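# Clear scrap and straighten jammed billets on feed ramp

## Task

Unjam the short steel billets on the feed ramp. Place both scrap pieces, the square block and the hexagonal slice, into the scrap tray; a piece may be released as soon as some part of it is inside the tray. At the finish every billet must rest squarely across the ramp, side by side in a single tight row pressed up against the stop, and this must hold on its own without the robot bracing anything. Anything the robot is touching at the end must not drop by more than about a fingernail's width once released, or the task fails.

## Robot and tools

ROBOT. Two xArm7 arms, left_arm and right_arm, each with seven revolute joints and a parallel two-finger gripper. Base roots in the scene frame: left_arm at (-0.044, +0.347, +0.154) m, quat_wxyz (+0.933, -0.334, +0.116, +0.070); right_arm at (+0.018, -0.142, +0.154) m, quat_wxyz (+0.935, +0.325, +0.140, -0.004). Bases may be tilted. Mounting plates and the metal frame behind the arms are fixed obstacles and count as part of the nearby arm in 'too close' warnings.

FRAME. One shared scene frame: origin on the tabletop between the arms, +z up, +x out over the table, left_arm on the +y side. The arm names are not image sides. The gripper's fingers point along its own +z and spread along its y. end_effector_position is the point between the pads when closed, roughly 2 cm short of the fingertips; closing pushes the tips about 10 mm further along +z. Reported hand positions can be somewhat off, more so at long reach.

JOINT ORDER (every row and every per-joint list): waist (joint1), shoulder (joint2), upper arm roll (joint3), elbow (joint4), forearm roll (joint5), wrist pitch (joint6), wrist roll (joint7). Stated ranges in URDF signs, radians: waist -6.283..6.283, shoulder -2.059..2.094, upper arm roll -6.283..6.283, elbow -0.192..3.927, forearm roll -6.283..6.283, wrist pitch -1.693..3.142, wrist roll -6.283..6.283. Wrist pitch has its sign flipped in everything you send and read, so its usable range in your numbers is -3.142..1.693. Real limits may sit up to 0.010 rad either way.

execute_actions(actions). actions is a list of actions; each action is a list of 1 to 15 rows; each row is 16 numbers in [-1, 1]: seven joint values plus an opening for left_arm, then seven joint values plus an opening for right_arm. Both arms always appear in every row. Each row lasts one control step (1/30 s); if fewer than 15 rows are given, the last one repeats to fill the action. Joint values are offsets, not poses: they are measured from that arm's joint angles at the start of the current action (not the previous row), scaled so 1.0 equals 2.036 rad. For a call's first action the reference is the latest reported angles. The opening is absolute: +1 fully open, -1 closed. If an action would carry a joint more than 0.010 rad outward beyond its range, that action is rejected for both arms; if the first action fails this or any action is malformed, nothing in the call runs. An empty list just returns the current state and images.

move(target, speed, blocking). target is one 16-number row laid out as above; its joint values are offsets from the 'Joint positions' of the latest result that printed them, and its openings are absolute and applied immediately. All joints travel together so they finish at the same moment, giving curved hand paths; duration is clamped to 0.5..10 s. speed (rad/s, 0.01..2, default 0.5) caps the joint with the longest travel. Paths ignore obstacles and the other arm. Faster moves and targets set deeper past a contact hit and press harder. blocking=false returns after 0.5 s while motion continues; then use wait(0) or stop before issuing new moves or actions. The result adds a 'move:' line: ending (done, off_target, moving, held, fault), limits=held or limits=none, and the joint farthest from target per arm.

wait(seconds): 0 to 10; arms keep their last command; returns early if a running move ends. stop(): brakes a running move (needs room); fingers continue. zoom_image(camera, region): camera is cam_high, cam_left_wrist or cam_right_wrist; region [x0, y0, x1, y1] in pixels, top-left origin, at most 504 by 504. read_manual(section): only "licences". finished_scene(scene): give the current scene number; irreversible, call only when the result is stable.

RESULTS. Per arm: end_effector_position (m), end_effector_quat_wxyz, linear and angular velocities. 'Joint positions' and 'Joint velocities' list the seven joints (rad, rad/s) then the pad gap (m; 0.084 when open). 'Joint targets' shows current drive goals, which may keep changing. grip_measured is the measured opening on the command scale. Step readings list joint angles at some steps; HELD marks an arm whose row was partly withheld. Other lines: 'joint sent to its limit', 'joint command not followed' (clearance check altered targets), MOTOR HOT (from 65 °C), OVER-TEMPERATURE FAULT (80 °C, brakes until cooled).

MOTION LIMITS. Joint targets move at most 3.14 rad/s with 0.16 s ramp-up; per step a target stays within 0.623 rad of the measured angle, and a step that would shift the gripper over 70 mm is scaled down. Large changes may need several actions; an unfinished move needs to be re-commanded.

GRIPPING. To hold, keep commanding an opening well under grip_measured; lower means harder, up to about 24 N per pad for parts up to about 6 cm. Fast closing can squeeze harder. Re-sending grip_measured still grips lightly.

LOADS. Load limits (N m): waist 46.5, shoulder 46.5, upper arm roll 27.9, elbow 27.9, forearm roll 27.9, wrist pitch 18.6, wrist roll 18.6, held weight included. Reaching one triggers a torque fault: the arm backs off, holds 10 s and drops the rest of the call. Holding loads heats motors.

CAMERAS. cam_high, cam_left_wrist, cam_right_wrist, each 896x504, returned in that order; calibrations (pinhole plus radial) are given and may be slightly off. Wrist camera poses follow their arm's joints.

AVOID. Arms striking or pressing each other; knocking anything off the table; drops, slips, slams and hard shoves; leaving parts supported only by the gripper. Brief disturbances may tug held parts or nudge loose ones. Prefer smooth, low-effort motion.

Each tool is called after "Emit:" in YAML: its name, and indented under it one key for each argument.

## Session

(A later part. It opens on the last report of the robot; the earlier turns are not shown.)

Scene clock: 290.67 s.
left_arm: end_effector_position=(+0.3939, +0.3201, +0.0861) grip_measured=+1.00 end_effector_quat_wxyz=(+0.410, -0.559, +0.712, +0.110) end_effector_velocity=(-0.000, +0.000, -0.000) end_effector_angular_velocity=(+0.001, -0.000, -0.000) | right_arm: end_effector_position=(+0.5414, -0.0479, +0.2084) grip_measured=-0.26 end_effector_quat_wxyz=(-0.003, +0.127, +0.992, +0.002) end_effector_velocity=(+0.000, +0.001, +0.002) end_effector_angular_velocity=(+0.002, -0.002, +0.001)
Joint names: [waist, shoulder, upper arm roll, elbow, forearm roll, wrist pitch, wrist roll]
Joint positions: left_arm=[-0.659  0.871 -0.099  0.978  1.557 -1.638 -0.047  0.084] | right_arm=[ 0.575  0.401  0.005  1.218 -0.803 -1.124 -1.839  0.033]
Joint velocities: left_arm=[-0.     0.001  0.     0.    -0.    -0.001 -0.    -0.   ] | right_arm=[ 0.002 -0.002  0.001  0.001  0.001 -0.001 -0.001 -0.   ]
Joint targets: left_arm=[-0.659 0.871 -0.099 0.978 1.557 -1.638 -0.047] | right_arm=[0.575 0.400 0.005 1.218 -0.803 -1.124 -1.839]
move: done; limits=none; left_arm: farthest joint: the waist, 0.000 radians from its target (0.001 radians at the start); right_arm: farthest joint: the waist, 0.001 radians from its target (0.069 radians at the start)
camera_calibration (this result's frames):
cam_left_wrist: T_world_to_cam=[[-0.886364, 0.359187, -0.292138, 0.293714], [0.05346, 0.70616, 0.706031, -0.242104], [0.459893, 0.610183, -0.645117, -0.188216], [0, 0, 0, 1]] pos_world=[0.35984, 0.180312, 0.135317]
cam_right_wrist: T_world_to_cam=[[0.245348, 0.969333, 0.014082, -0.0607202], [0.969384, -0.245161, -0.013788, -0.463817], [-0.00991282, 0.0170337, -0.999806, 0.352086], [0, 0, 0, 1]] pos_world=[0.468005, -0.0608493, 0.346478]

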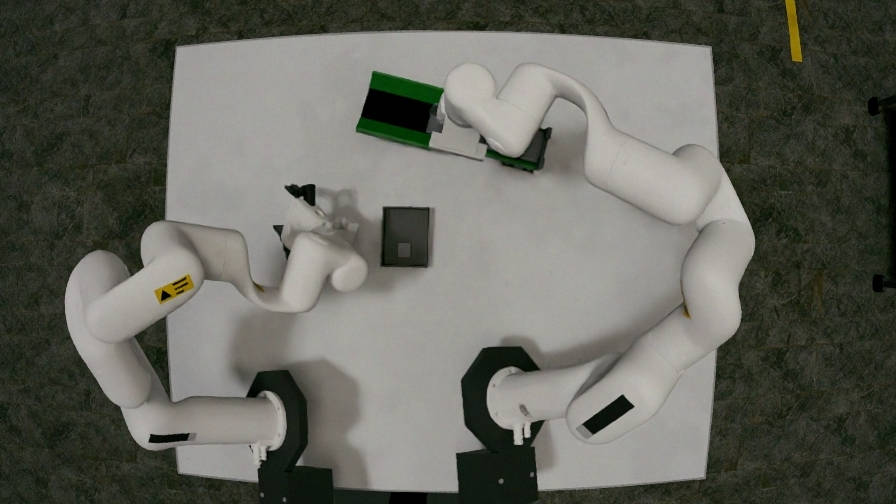

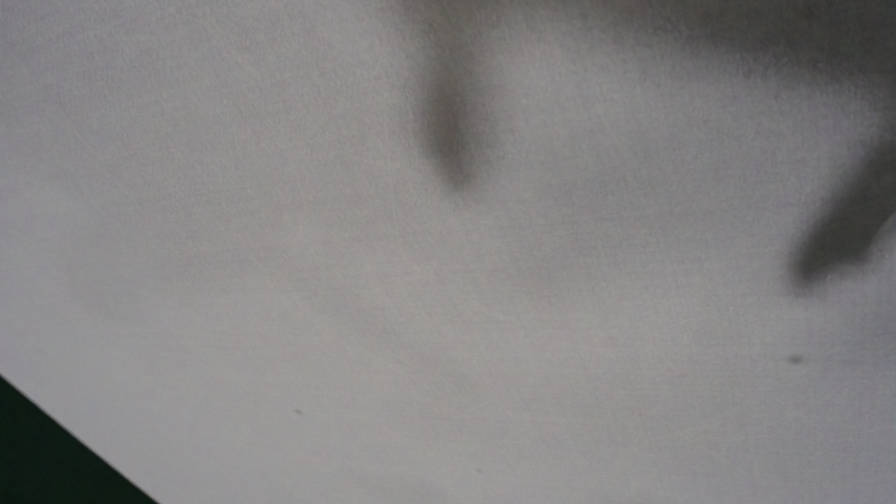

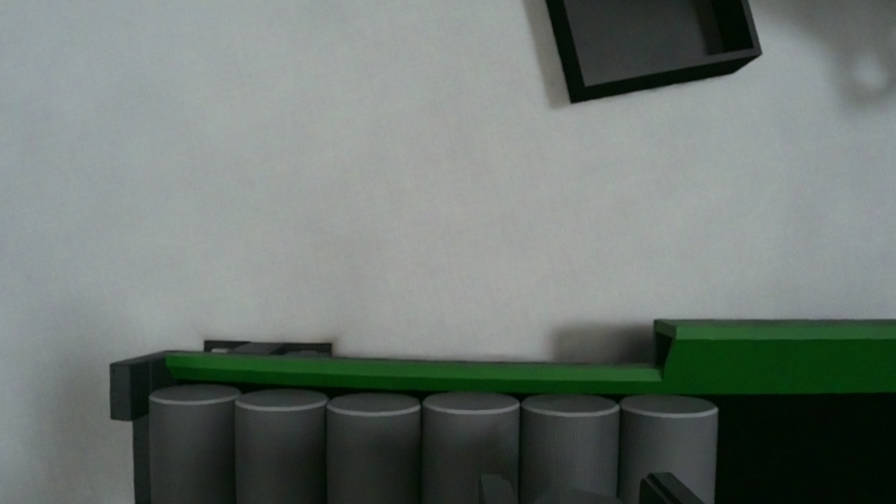

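Emit:
move:
  target: [0,0,0,0,0,0,0,1, 0.003,0.138,0,-0.078,-0.127,0.126,0.16,-1]
  speed: 0.3

Scene clock: 298.03 s.
left_arm: end_effector_position=(+0.3939, +0.3201, +0.0861) grip_measured=+1.00 end_effector_quat_wxyz=(+0.410, -0.559, +0.712, +0.110) end_effector_velocity=(+0.000, -0.000, +0.000) end_effector_angular_velocity=(-0.001, -0.001, +0.001) | right_arm: end_effector_position=(+0.4349, +0.0407, +0.0799) grip_measured=-0.26 end_effector_quat_wxyz=(+0.008, +0.071, +0.997, -0.004) end_effector_velocity=(-0.002, -0.000, -0.002) end_effector_angular_velocity=(-0.002, +0.002, +0.002)
Joint names: [waist, shoulder, upper arm roll, elbow, forearm roll, wrist pitch, wrist roll]
Joint positions: left_arm=[-0.659  0.871 -0.099  0.978  1.557 -1.638 -0.047  0.084] | right_arm=[ 0.581  0.681  0.005  1.059 -1.061 -0.867 -1.513  0.033]
Joint velocities: left_arm=[-0.     0.    -0.     0.001  0.     0.    -0.     0.   ] | right_arm=[ 0.     0.003 -0.    -0.002 -0.001  0.     0.002 -0.   ]
Joint targets: left_arm=[-0.659 0.871 -0.099 0.978 1.557 -1.638 -0.047] | right_arm=[0.581 0.682 0.005 1.059 -1.061 -0.867 -1.513]
move: done; limits=none; left_arm: farthest joint: the waist, 0.000 radians from its target (0.000 radians at the start); right_arm: farthest joint: the shoulder, 0.001 radians from its target (0.282 radians at the start)
camera_calibration (this result's frames):
cam_left_wrist: T_world_to_cam=[[-0.886364, 0.359187, -0.292138, 0.293714], [0.05346, 0.70616, 0.706031, -0.242104], [0.459893, 0.610183, -0.645117, -0.188216], [0, 0, 0, 1]] pos_world=[0.35984, 0.180312, 0.135317]
cam_right_wrist: T_world_to_cam=[[0.13529, 0.990797, 0.00412601, -0.07089], [0.990772, -0.135319, 0.00769958, -0.356104], [0.00818705, 0.00304626, -0.999962, 0.213805], [0, 0, 0, 1]] pos_world=[0.360658, 0.0213987, 0.216831]

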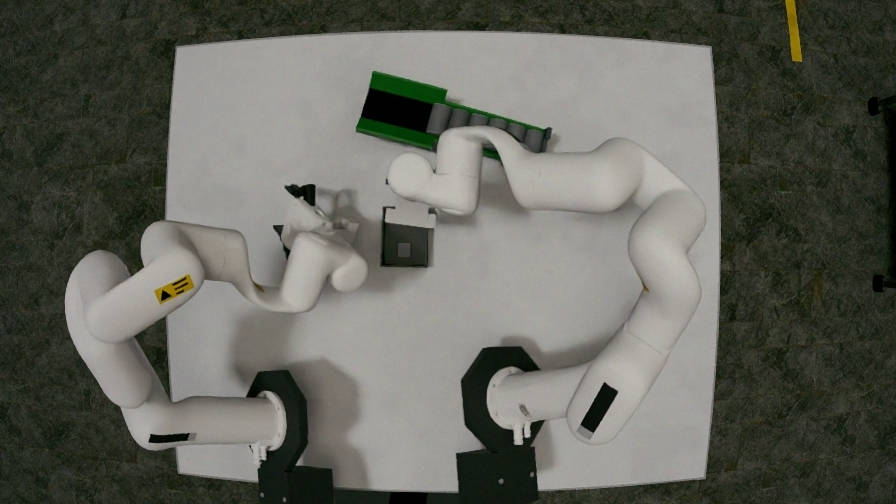

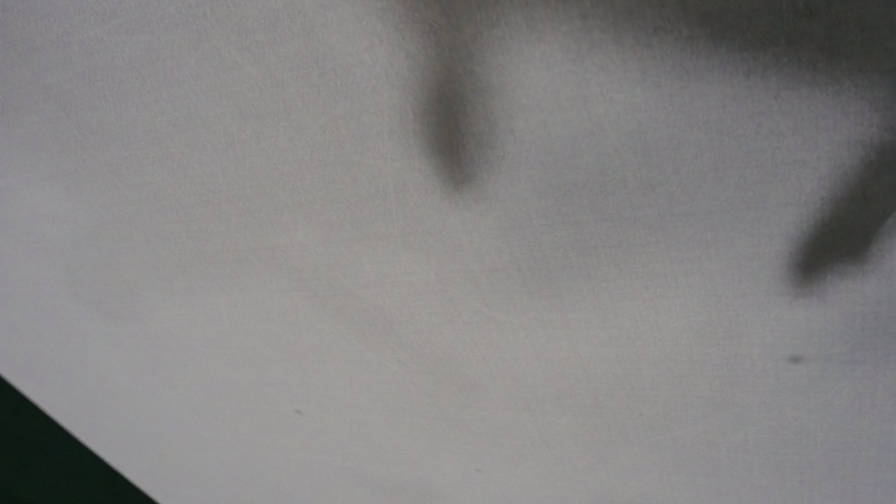

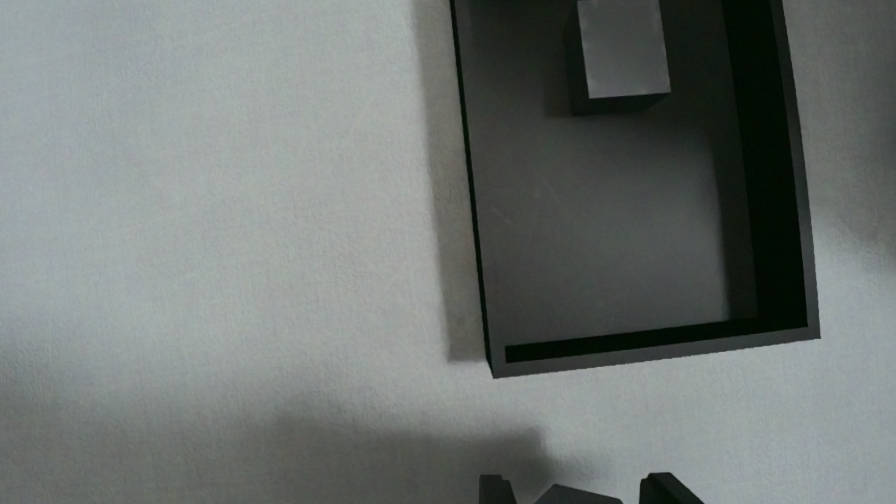

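Emit:
move:
  target: [0,0,0,0,0,0,0,1, 0.061,0.014,0,-0.068,-0.005,0.031,0.03,-1]
  speed: 0.2

Scene clock: 311.70 s.
left_arm: end_effector_position=(+0.3939, +0.3201, +0.0861) grip_measured=+1.00 end_effector_quat_wxyz=(+0.410, -0.559, +0.712, +0.110) end_effector_velocity=(-0.000, -0.000, +0.000) end_effector_angular_velocity=(-0.001, +0.000, -0.000) | right_arm: end_effector_position=(+0.3443, +0.0695, +0.0792) grip_measured=-0.26 end_effector_quat_wxyz=(+0.000, -0.002, +1.000, +0.002) end_effector_velocity=(-0.003, +0.002, +0.000) end_effector_angular_velocity=(+0.003, +0.001, +0.006)
Joint names: [waist, shoulder, upper arm roll, elbow, forearm roll, wrist pitch, wrist roll]
Joint positions: left_arm=[-0.659  0.871 -0.099  0.978  1.557 -1.638 -0.047  0.084] | right_arm=[ 0.704  0.709  0.005  0.921 -1.071 -0.804 -1.453  0.033]
Joint velocities: left_arm=[-0.    -0.001 -0.    -0.001  0.     0.001  0.     0.   ] | right_arm=[ 0.003  0.001  0.002 -0.004 -0.     0.004  0.001  0.   ]
Joint targets: left_arm=[-0.659 0.871 -0.099 0.978 1.557 -1.638 -0.047] | right_arm=[0.705 0.709 0.005 0.921 -1.071 -0.804 -1.452]
move: done; limits=none; left_arm: farthest joint: the waist, 0.000 radians from its target (0.000 radians at the start); right_arm: farthest joint: the waist, 0.001 radians from its target (0.124 radians at the start)
camera_calibration (this result's frames):
cam_left_wrist: T_world_to_cam=[[-0.886364, 0.359187, -0.292137, 0.293714], [0.0534601, 0.70616, 0.706031, -0.242104], [0.459893, 0.610183, -0.645117, -0.188216], [0, 0, 0, 1]] pos_world=[0.35984, 0.180313, 0.135316]
cam_right_wrist: T_world_to_cam=[[-0.0103755, 0.999826, 0.0155141, -0.0386062], [0.999916, 0.0104953, -0.00765972, -0.274453], [-0.00782121, 0.0154333, -0.99985, 0.218397], [0, 0, 0, 1]] pos_world=[0.275738, 0.0381093, 0.216861]

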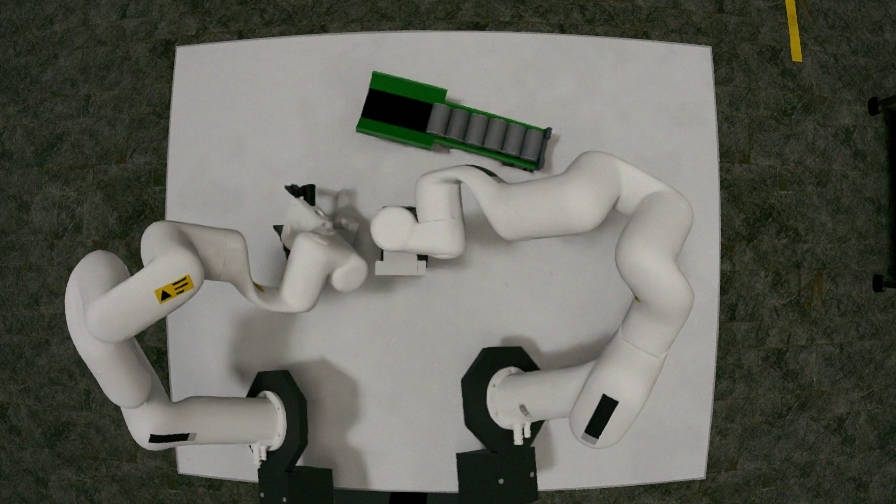

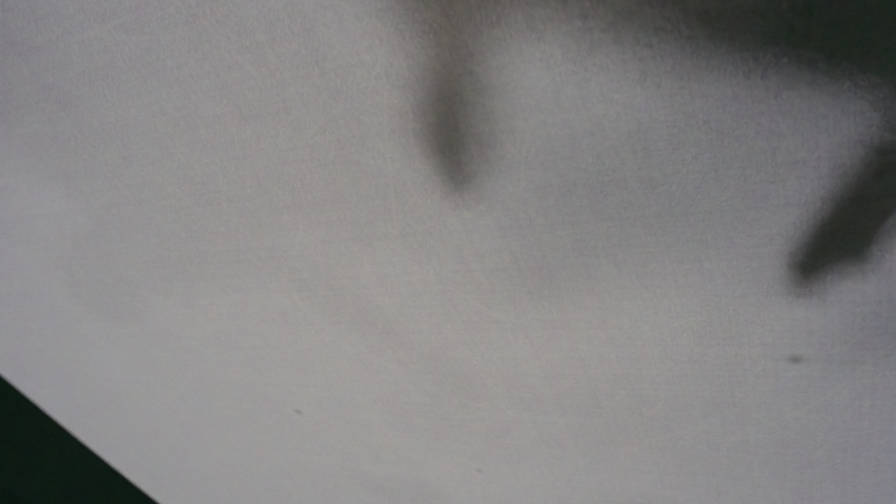

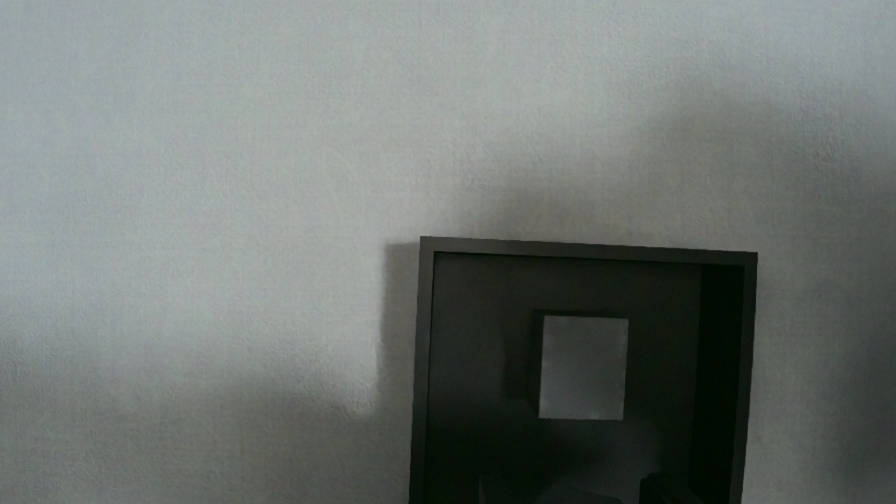

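Emit:
move:
  target: [0,0,0,0,0,0,0,1, -0.037,0.027,0,0.017,-0.015,0.009,0,-1]
  speed: 0.15

Emit:
move:
  target: [0,0,0,0,0,0,0,1, 0,0,0,0,0,0,0,0.1]

Emit:
move:
  target: [0,0,0,0,0,0,0,1, 0.05,-0.06,0,-0.01,0.04,-0.04,0,0.1]
  speed: 0.3

Scene clock: 322.07 s.
left_arm: end_effector_position=(+0.3939, +0.3201, +0.0861) grip_measured=+1.00 end_effector_quat_wxyz=(+0.410, -0.559, +0.712, +0.110) end_effector_velocity=(+0.000, +0.000, -0.000) end_effector_angular_velocity=(+0.000, +0.000, -0.000) | right_arm: end_effector_position=(+0.3501, +0.0631, +0.0496) grip_measured=-0.26 end_effector_quat_wxyz=(-0.019, +0.009, +1.000, -0.002) end_effector_velocity=(-0.000, -0.001, -0.002) end_effector_angular_velocity=(-0.003, +0.003, -0.001)
Joint names: [waist, shoulder, upper arm roll, elbow, forearm roll, wrist pitch, wrist roll]
Joint positions: left_arm=[-0.659  0.871 -0.099  0.978  1.557 -1.638 -0.047  0.084] | right_arm=[ 0.63   0.764  0.005  0.956 -1.102 -0.786 -1.453  0.033]
Joint velocities: left_arm=[-0.     0.     0.     0.    -0.     0.     0.001 -0.   ] | right_arm=[-0.003  0.003 -0.001  0.001 -0.001 -0.     0.     0.   ]
Joint targets: left_arm=[-0.659 0.871 -0.099 0.978 1.557 -1.638 -0.047] | right_arm=[0.629 0.764 0.005 0.956 -1.102 -0.786 -1.453]
move: done; limits=none; left_arm: farthest joint: the waist, 0.000 radians from its target (0.000 radians at the start); right_arm: farthest joint: the waist, 0.001 radians from its target (0.076 radians at the start)
camera_calibration (this result's frames):
cam_left_wrist: T_world_to_cam=[[-0.886364, 0.359187, -0.292137, 0.293714], [0.0534601, 0.70616, 0.706031, -0.242104], [0.459893, 0.610183, -0.645117, -0.188217], [0, 0, 0, 1]] pos_world=[0.35984, 0.180312, 0.135316]
cam_right_wrist: T_world_to_cam=[[0.0123857, 0.9999, 0.00681856, -0.0392219], [0.998903, -0.0120647, -0.0452549, -0.276768], [-0.0451681, 0.00737159, -0.998952, 0.202512], [0, 0, 0, 1]] pos_world=[0.286097, 0.034386, 0.190042]

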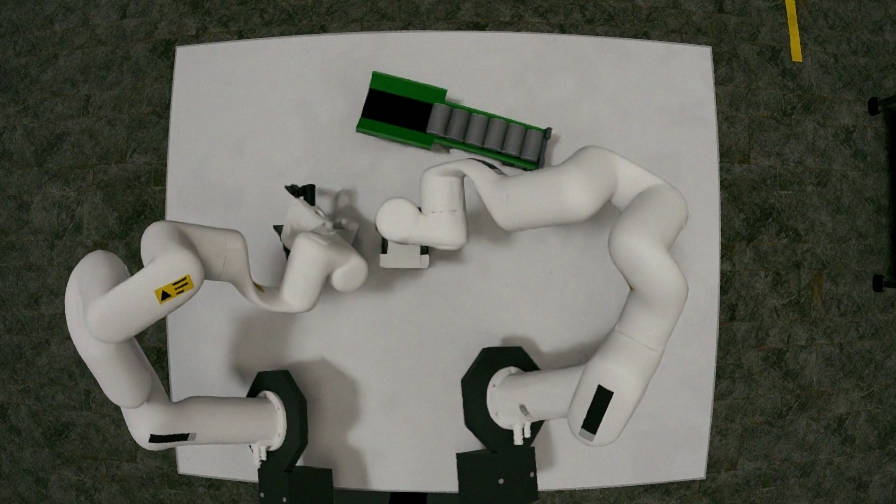

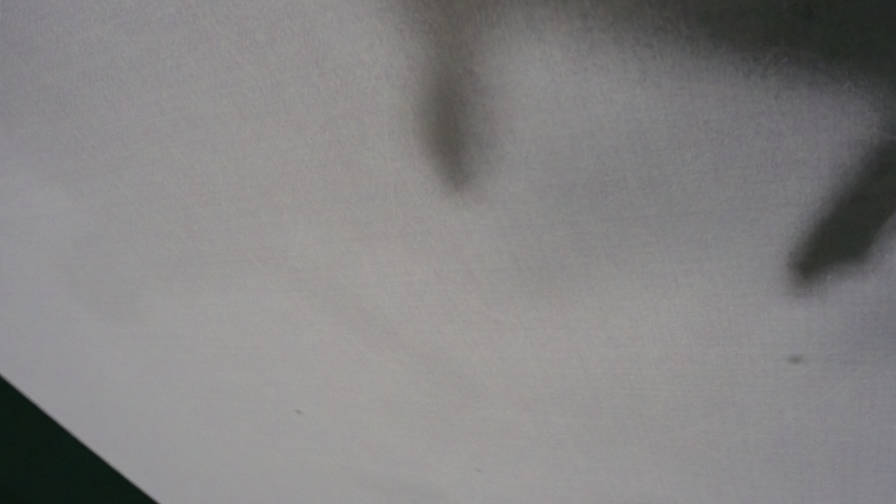

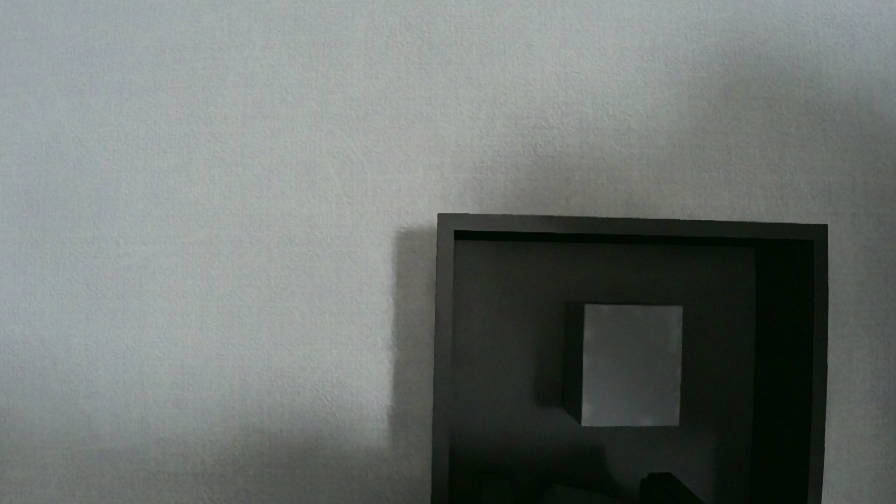

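Scene clock: 322.67 s.
left_arm: end_effector_position=(+0.3939, +0.3201, +0.0861) grip_measured=+1.00 end_effector_quat_wxyz=(+0.410, -0.559, +0.712, +0.110) end_effector_velocity=(+0.000, -0.000, +0.000) end_effector_angular_velocity=(-0.001, -0.000, +0.000) | right_arm: end_effector_position=(+0.3501, +0.0632, +0.0497) grip_measured=+0.09 end_effector_quat_wxyz=(-0.018, +0.009, +1.000, -0.002) end_effector_velocity=(-0.000, -0.000, -0.000) end_effector_angular_velocity=(+0.000, +0.001, -0.000)
Joint names: [waist, shoulder, upper arm roll, elbow, forearm roll, wrist pitch, wrist roll]
Joint positions: left_arm=[-0.659  0.871 -0.099  0.978  1.557 -1.638 -0.047  0.084] | right_arm=[ 0.63   0.764  0.005  0.956 -1.102 -0.786 -1.453  0.048]
Joint velocities: left_arm=[-0.     0.     0.     0.001  0.     0.001  0.    -0.   ] | right_arm=[-0.     0.    -0.    -0.     0.     0.001 -0.     0.   ]
Joint targets: left_arm=[-0.659 0.871 -0.099 0.978 1.557 -1.638 -0.047] | right_arm=[0.630 0.764 0.005 0.956 -1.102 -0.786 -1.453]
move: done; limits=none; left_arm: farthest joint: the waist, 0.000 radians from its target (0.000 radians at the start); right_arm: farthest joint: the waist, 0.000 radians from its target (0.000 radians at the start)
camera_calibration (this result's frames):
cam_left_wrist: T_world_to_cam=[[-0.886364, 0.359187, -0.292137, 0.293714], [0.0534603, 0.70616, 0.706031, -0.242104], [0.459893, 0.610183, -0.645117, -0.188216], [0, 0, 0, 1]] pos_world=[0.35984, 0.180312, 0.135316]
cam_right_wrist: T_world_to_cam=[[0.0123471, 0.999899, 0.00702679, -0.0393027], [0.998907, -0.0120173, -0.0451809, -0.276787], [-0.0450918, 0.00757696, -0.998954, 0.202535], [0, 0, 0, 1]] pos_world=[0.286102, 0.0344379, 0.190094]

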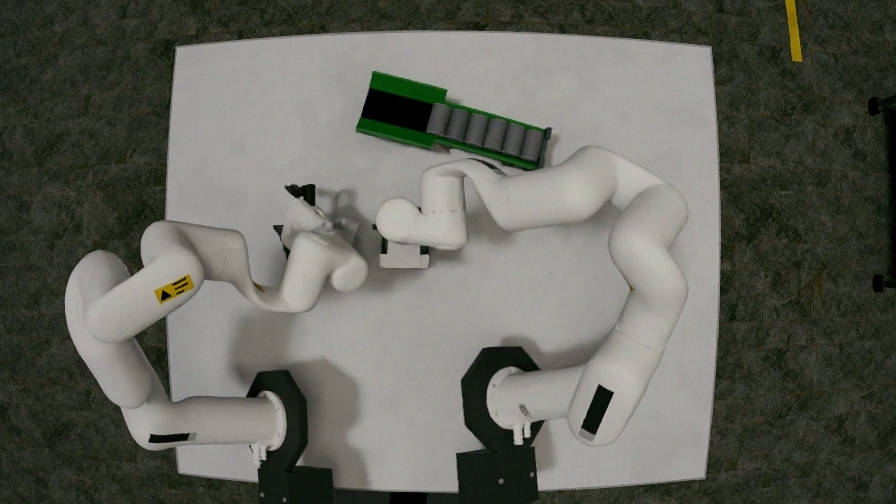

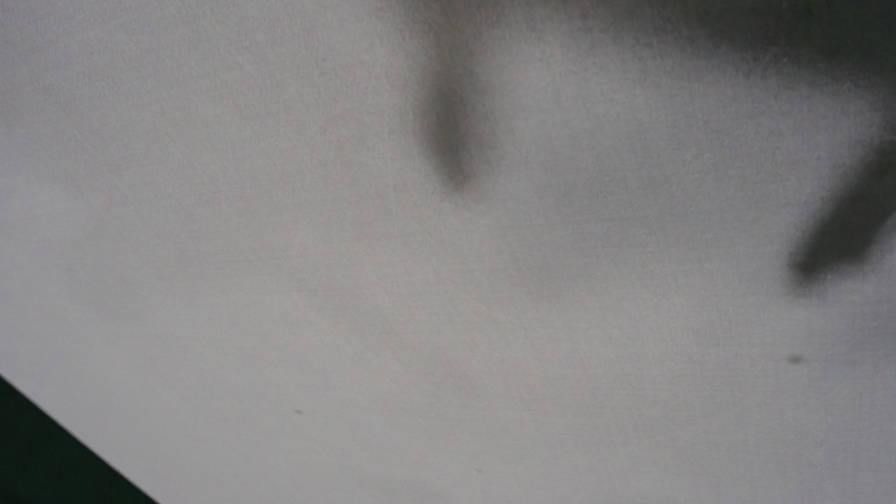

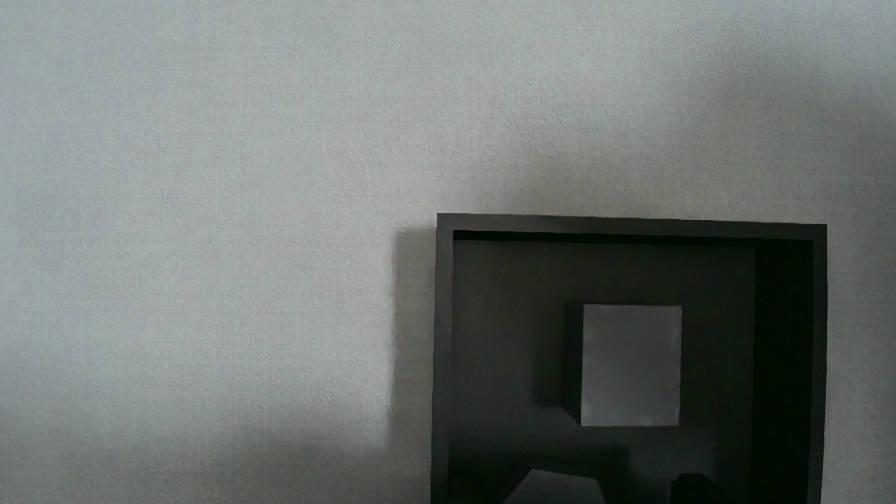

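Scene clock: 323.70 s.
left_arm: end_effector_position=(+0.3939, +0.3201, +0.0861) grip_measured=+1.00 end_effector_quat_wxyz=(+0.410, -0.559, +0.712, +0.110) end_effector_velocity=(+0.000, -0.000, -0.000) end_effector_angular_velocity=(-0.001, +0.000, -0.000) | right_arm: end_effector_position=(+0.3674, +0.0620, +0.1081) grip_measured=+0.09 end_effector_quat_wxyz=(+0.014, +0.031, +0.999, -0.004) end_effector_velocity=(+0.000, +0.001, +0.002) end_effector_angular_velocity=(+0.002, -0.002, -0.000)
Joint names: [waist, shoulder, upper arm roll, elbow, forearm roll, wrist pitch, wrist roll]
Joint positions: left_arm=[-0.659  0.871 -0.099  0.978  1.557 -1.638 -0.047  0.084] | right_arm=[ 0.731  0.642  0.005  0.936 -1.02  -0.867 -1.453  0.048]
Joint velocities: left_arm=[ 0.     0.    -0.     0.     0.     0.001  0.     0.   ] | right_arm=[ 0.003 -0.003  0.002  0.     0.002 -0.002  0.    -0.   ]
Joint targets: left_arm=[-0.659 0.871 -0.099 0.978 1.557 -1.638 -0.047] | right_arm=[0.731 0.642 0.005 0.936 -1.020 -0.867 -1.453]
move: done; limits=none; left_arm: farthest joint: the waist, 0.000 radians from its target (0.000 radians at the start); right_arm: farthest joint: the waist, 0.001 radians from its target (0.102 radians at the start)
camera_calibration (this result's frames):
cam_left_wrist: T_world_to_cam=[[-0.886364, 0.359187, -0.292137, 0.293714], [0.0534604, 0.70616, 0.706031, -0.242104], [0.459893, 0.610183, -0.645117, -0.188216], [0, 0, 0, 1]] pos_world=[0.35984, 0.180312, 0.135316]
cam_right_wrist: T_world_to_cam=[[0.0556694, 0.998445, 0.00290396, -0.0540454], [0.998233, -0.0557176, 0.0206479, -0.295633], [0.0207776, 0.00174938, -0.999783, 0.237894], [0, 0, 0, 1]] pos_world=[0.293177, 0.0370732, 0.244103]

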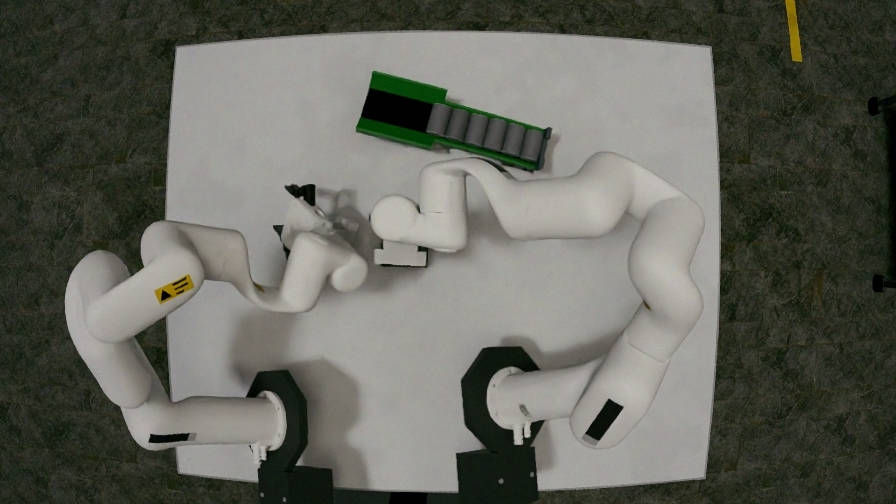

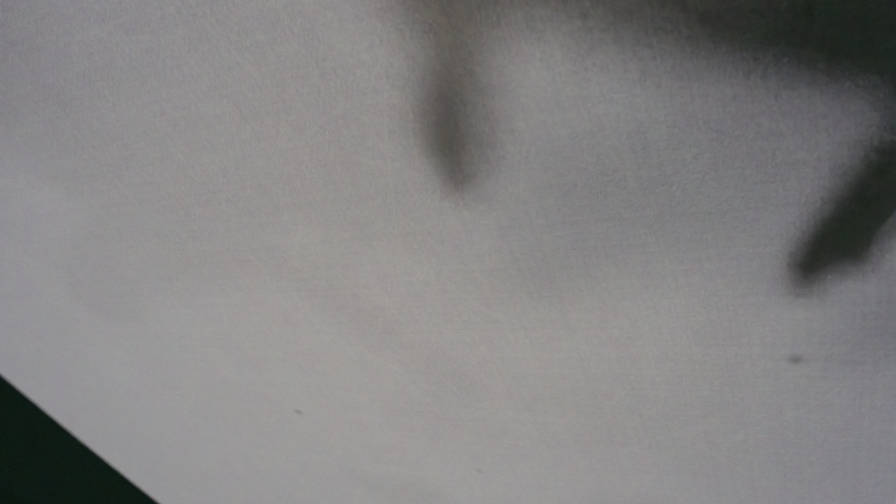

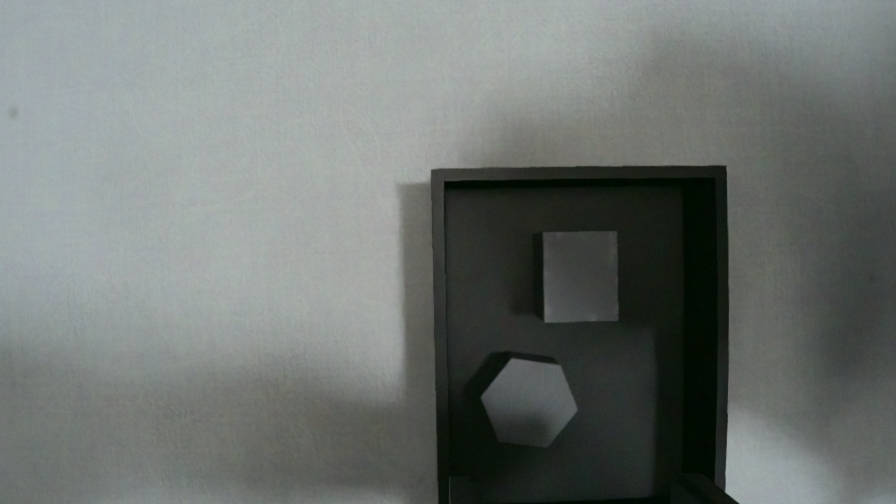

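Emit:
finished_scene:
  scene: 1

The scene is finished: the task was done.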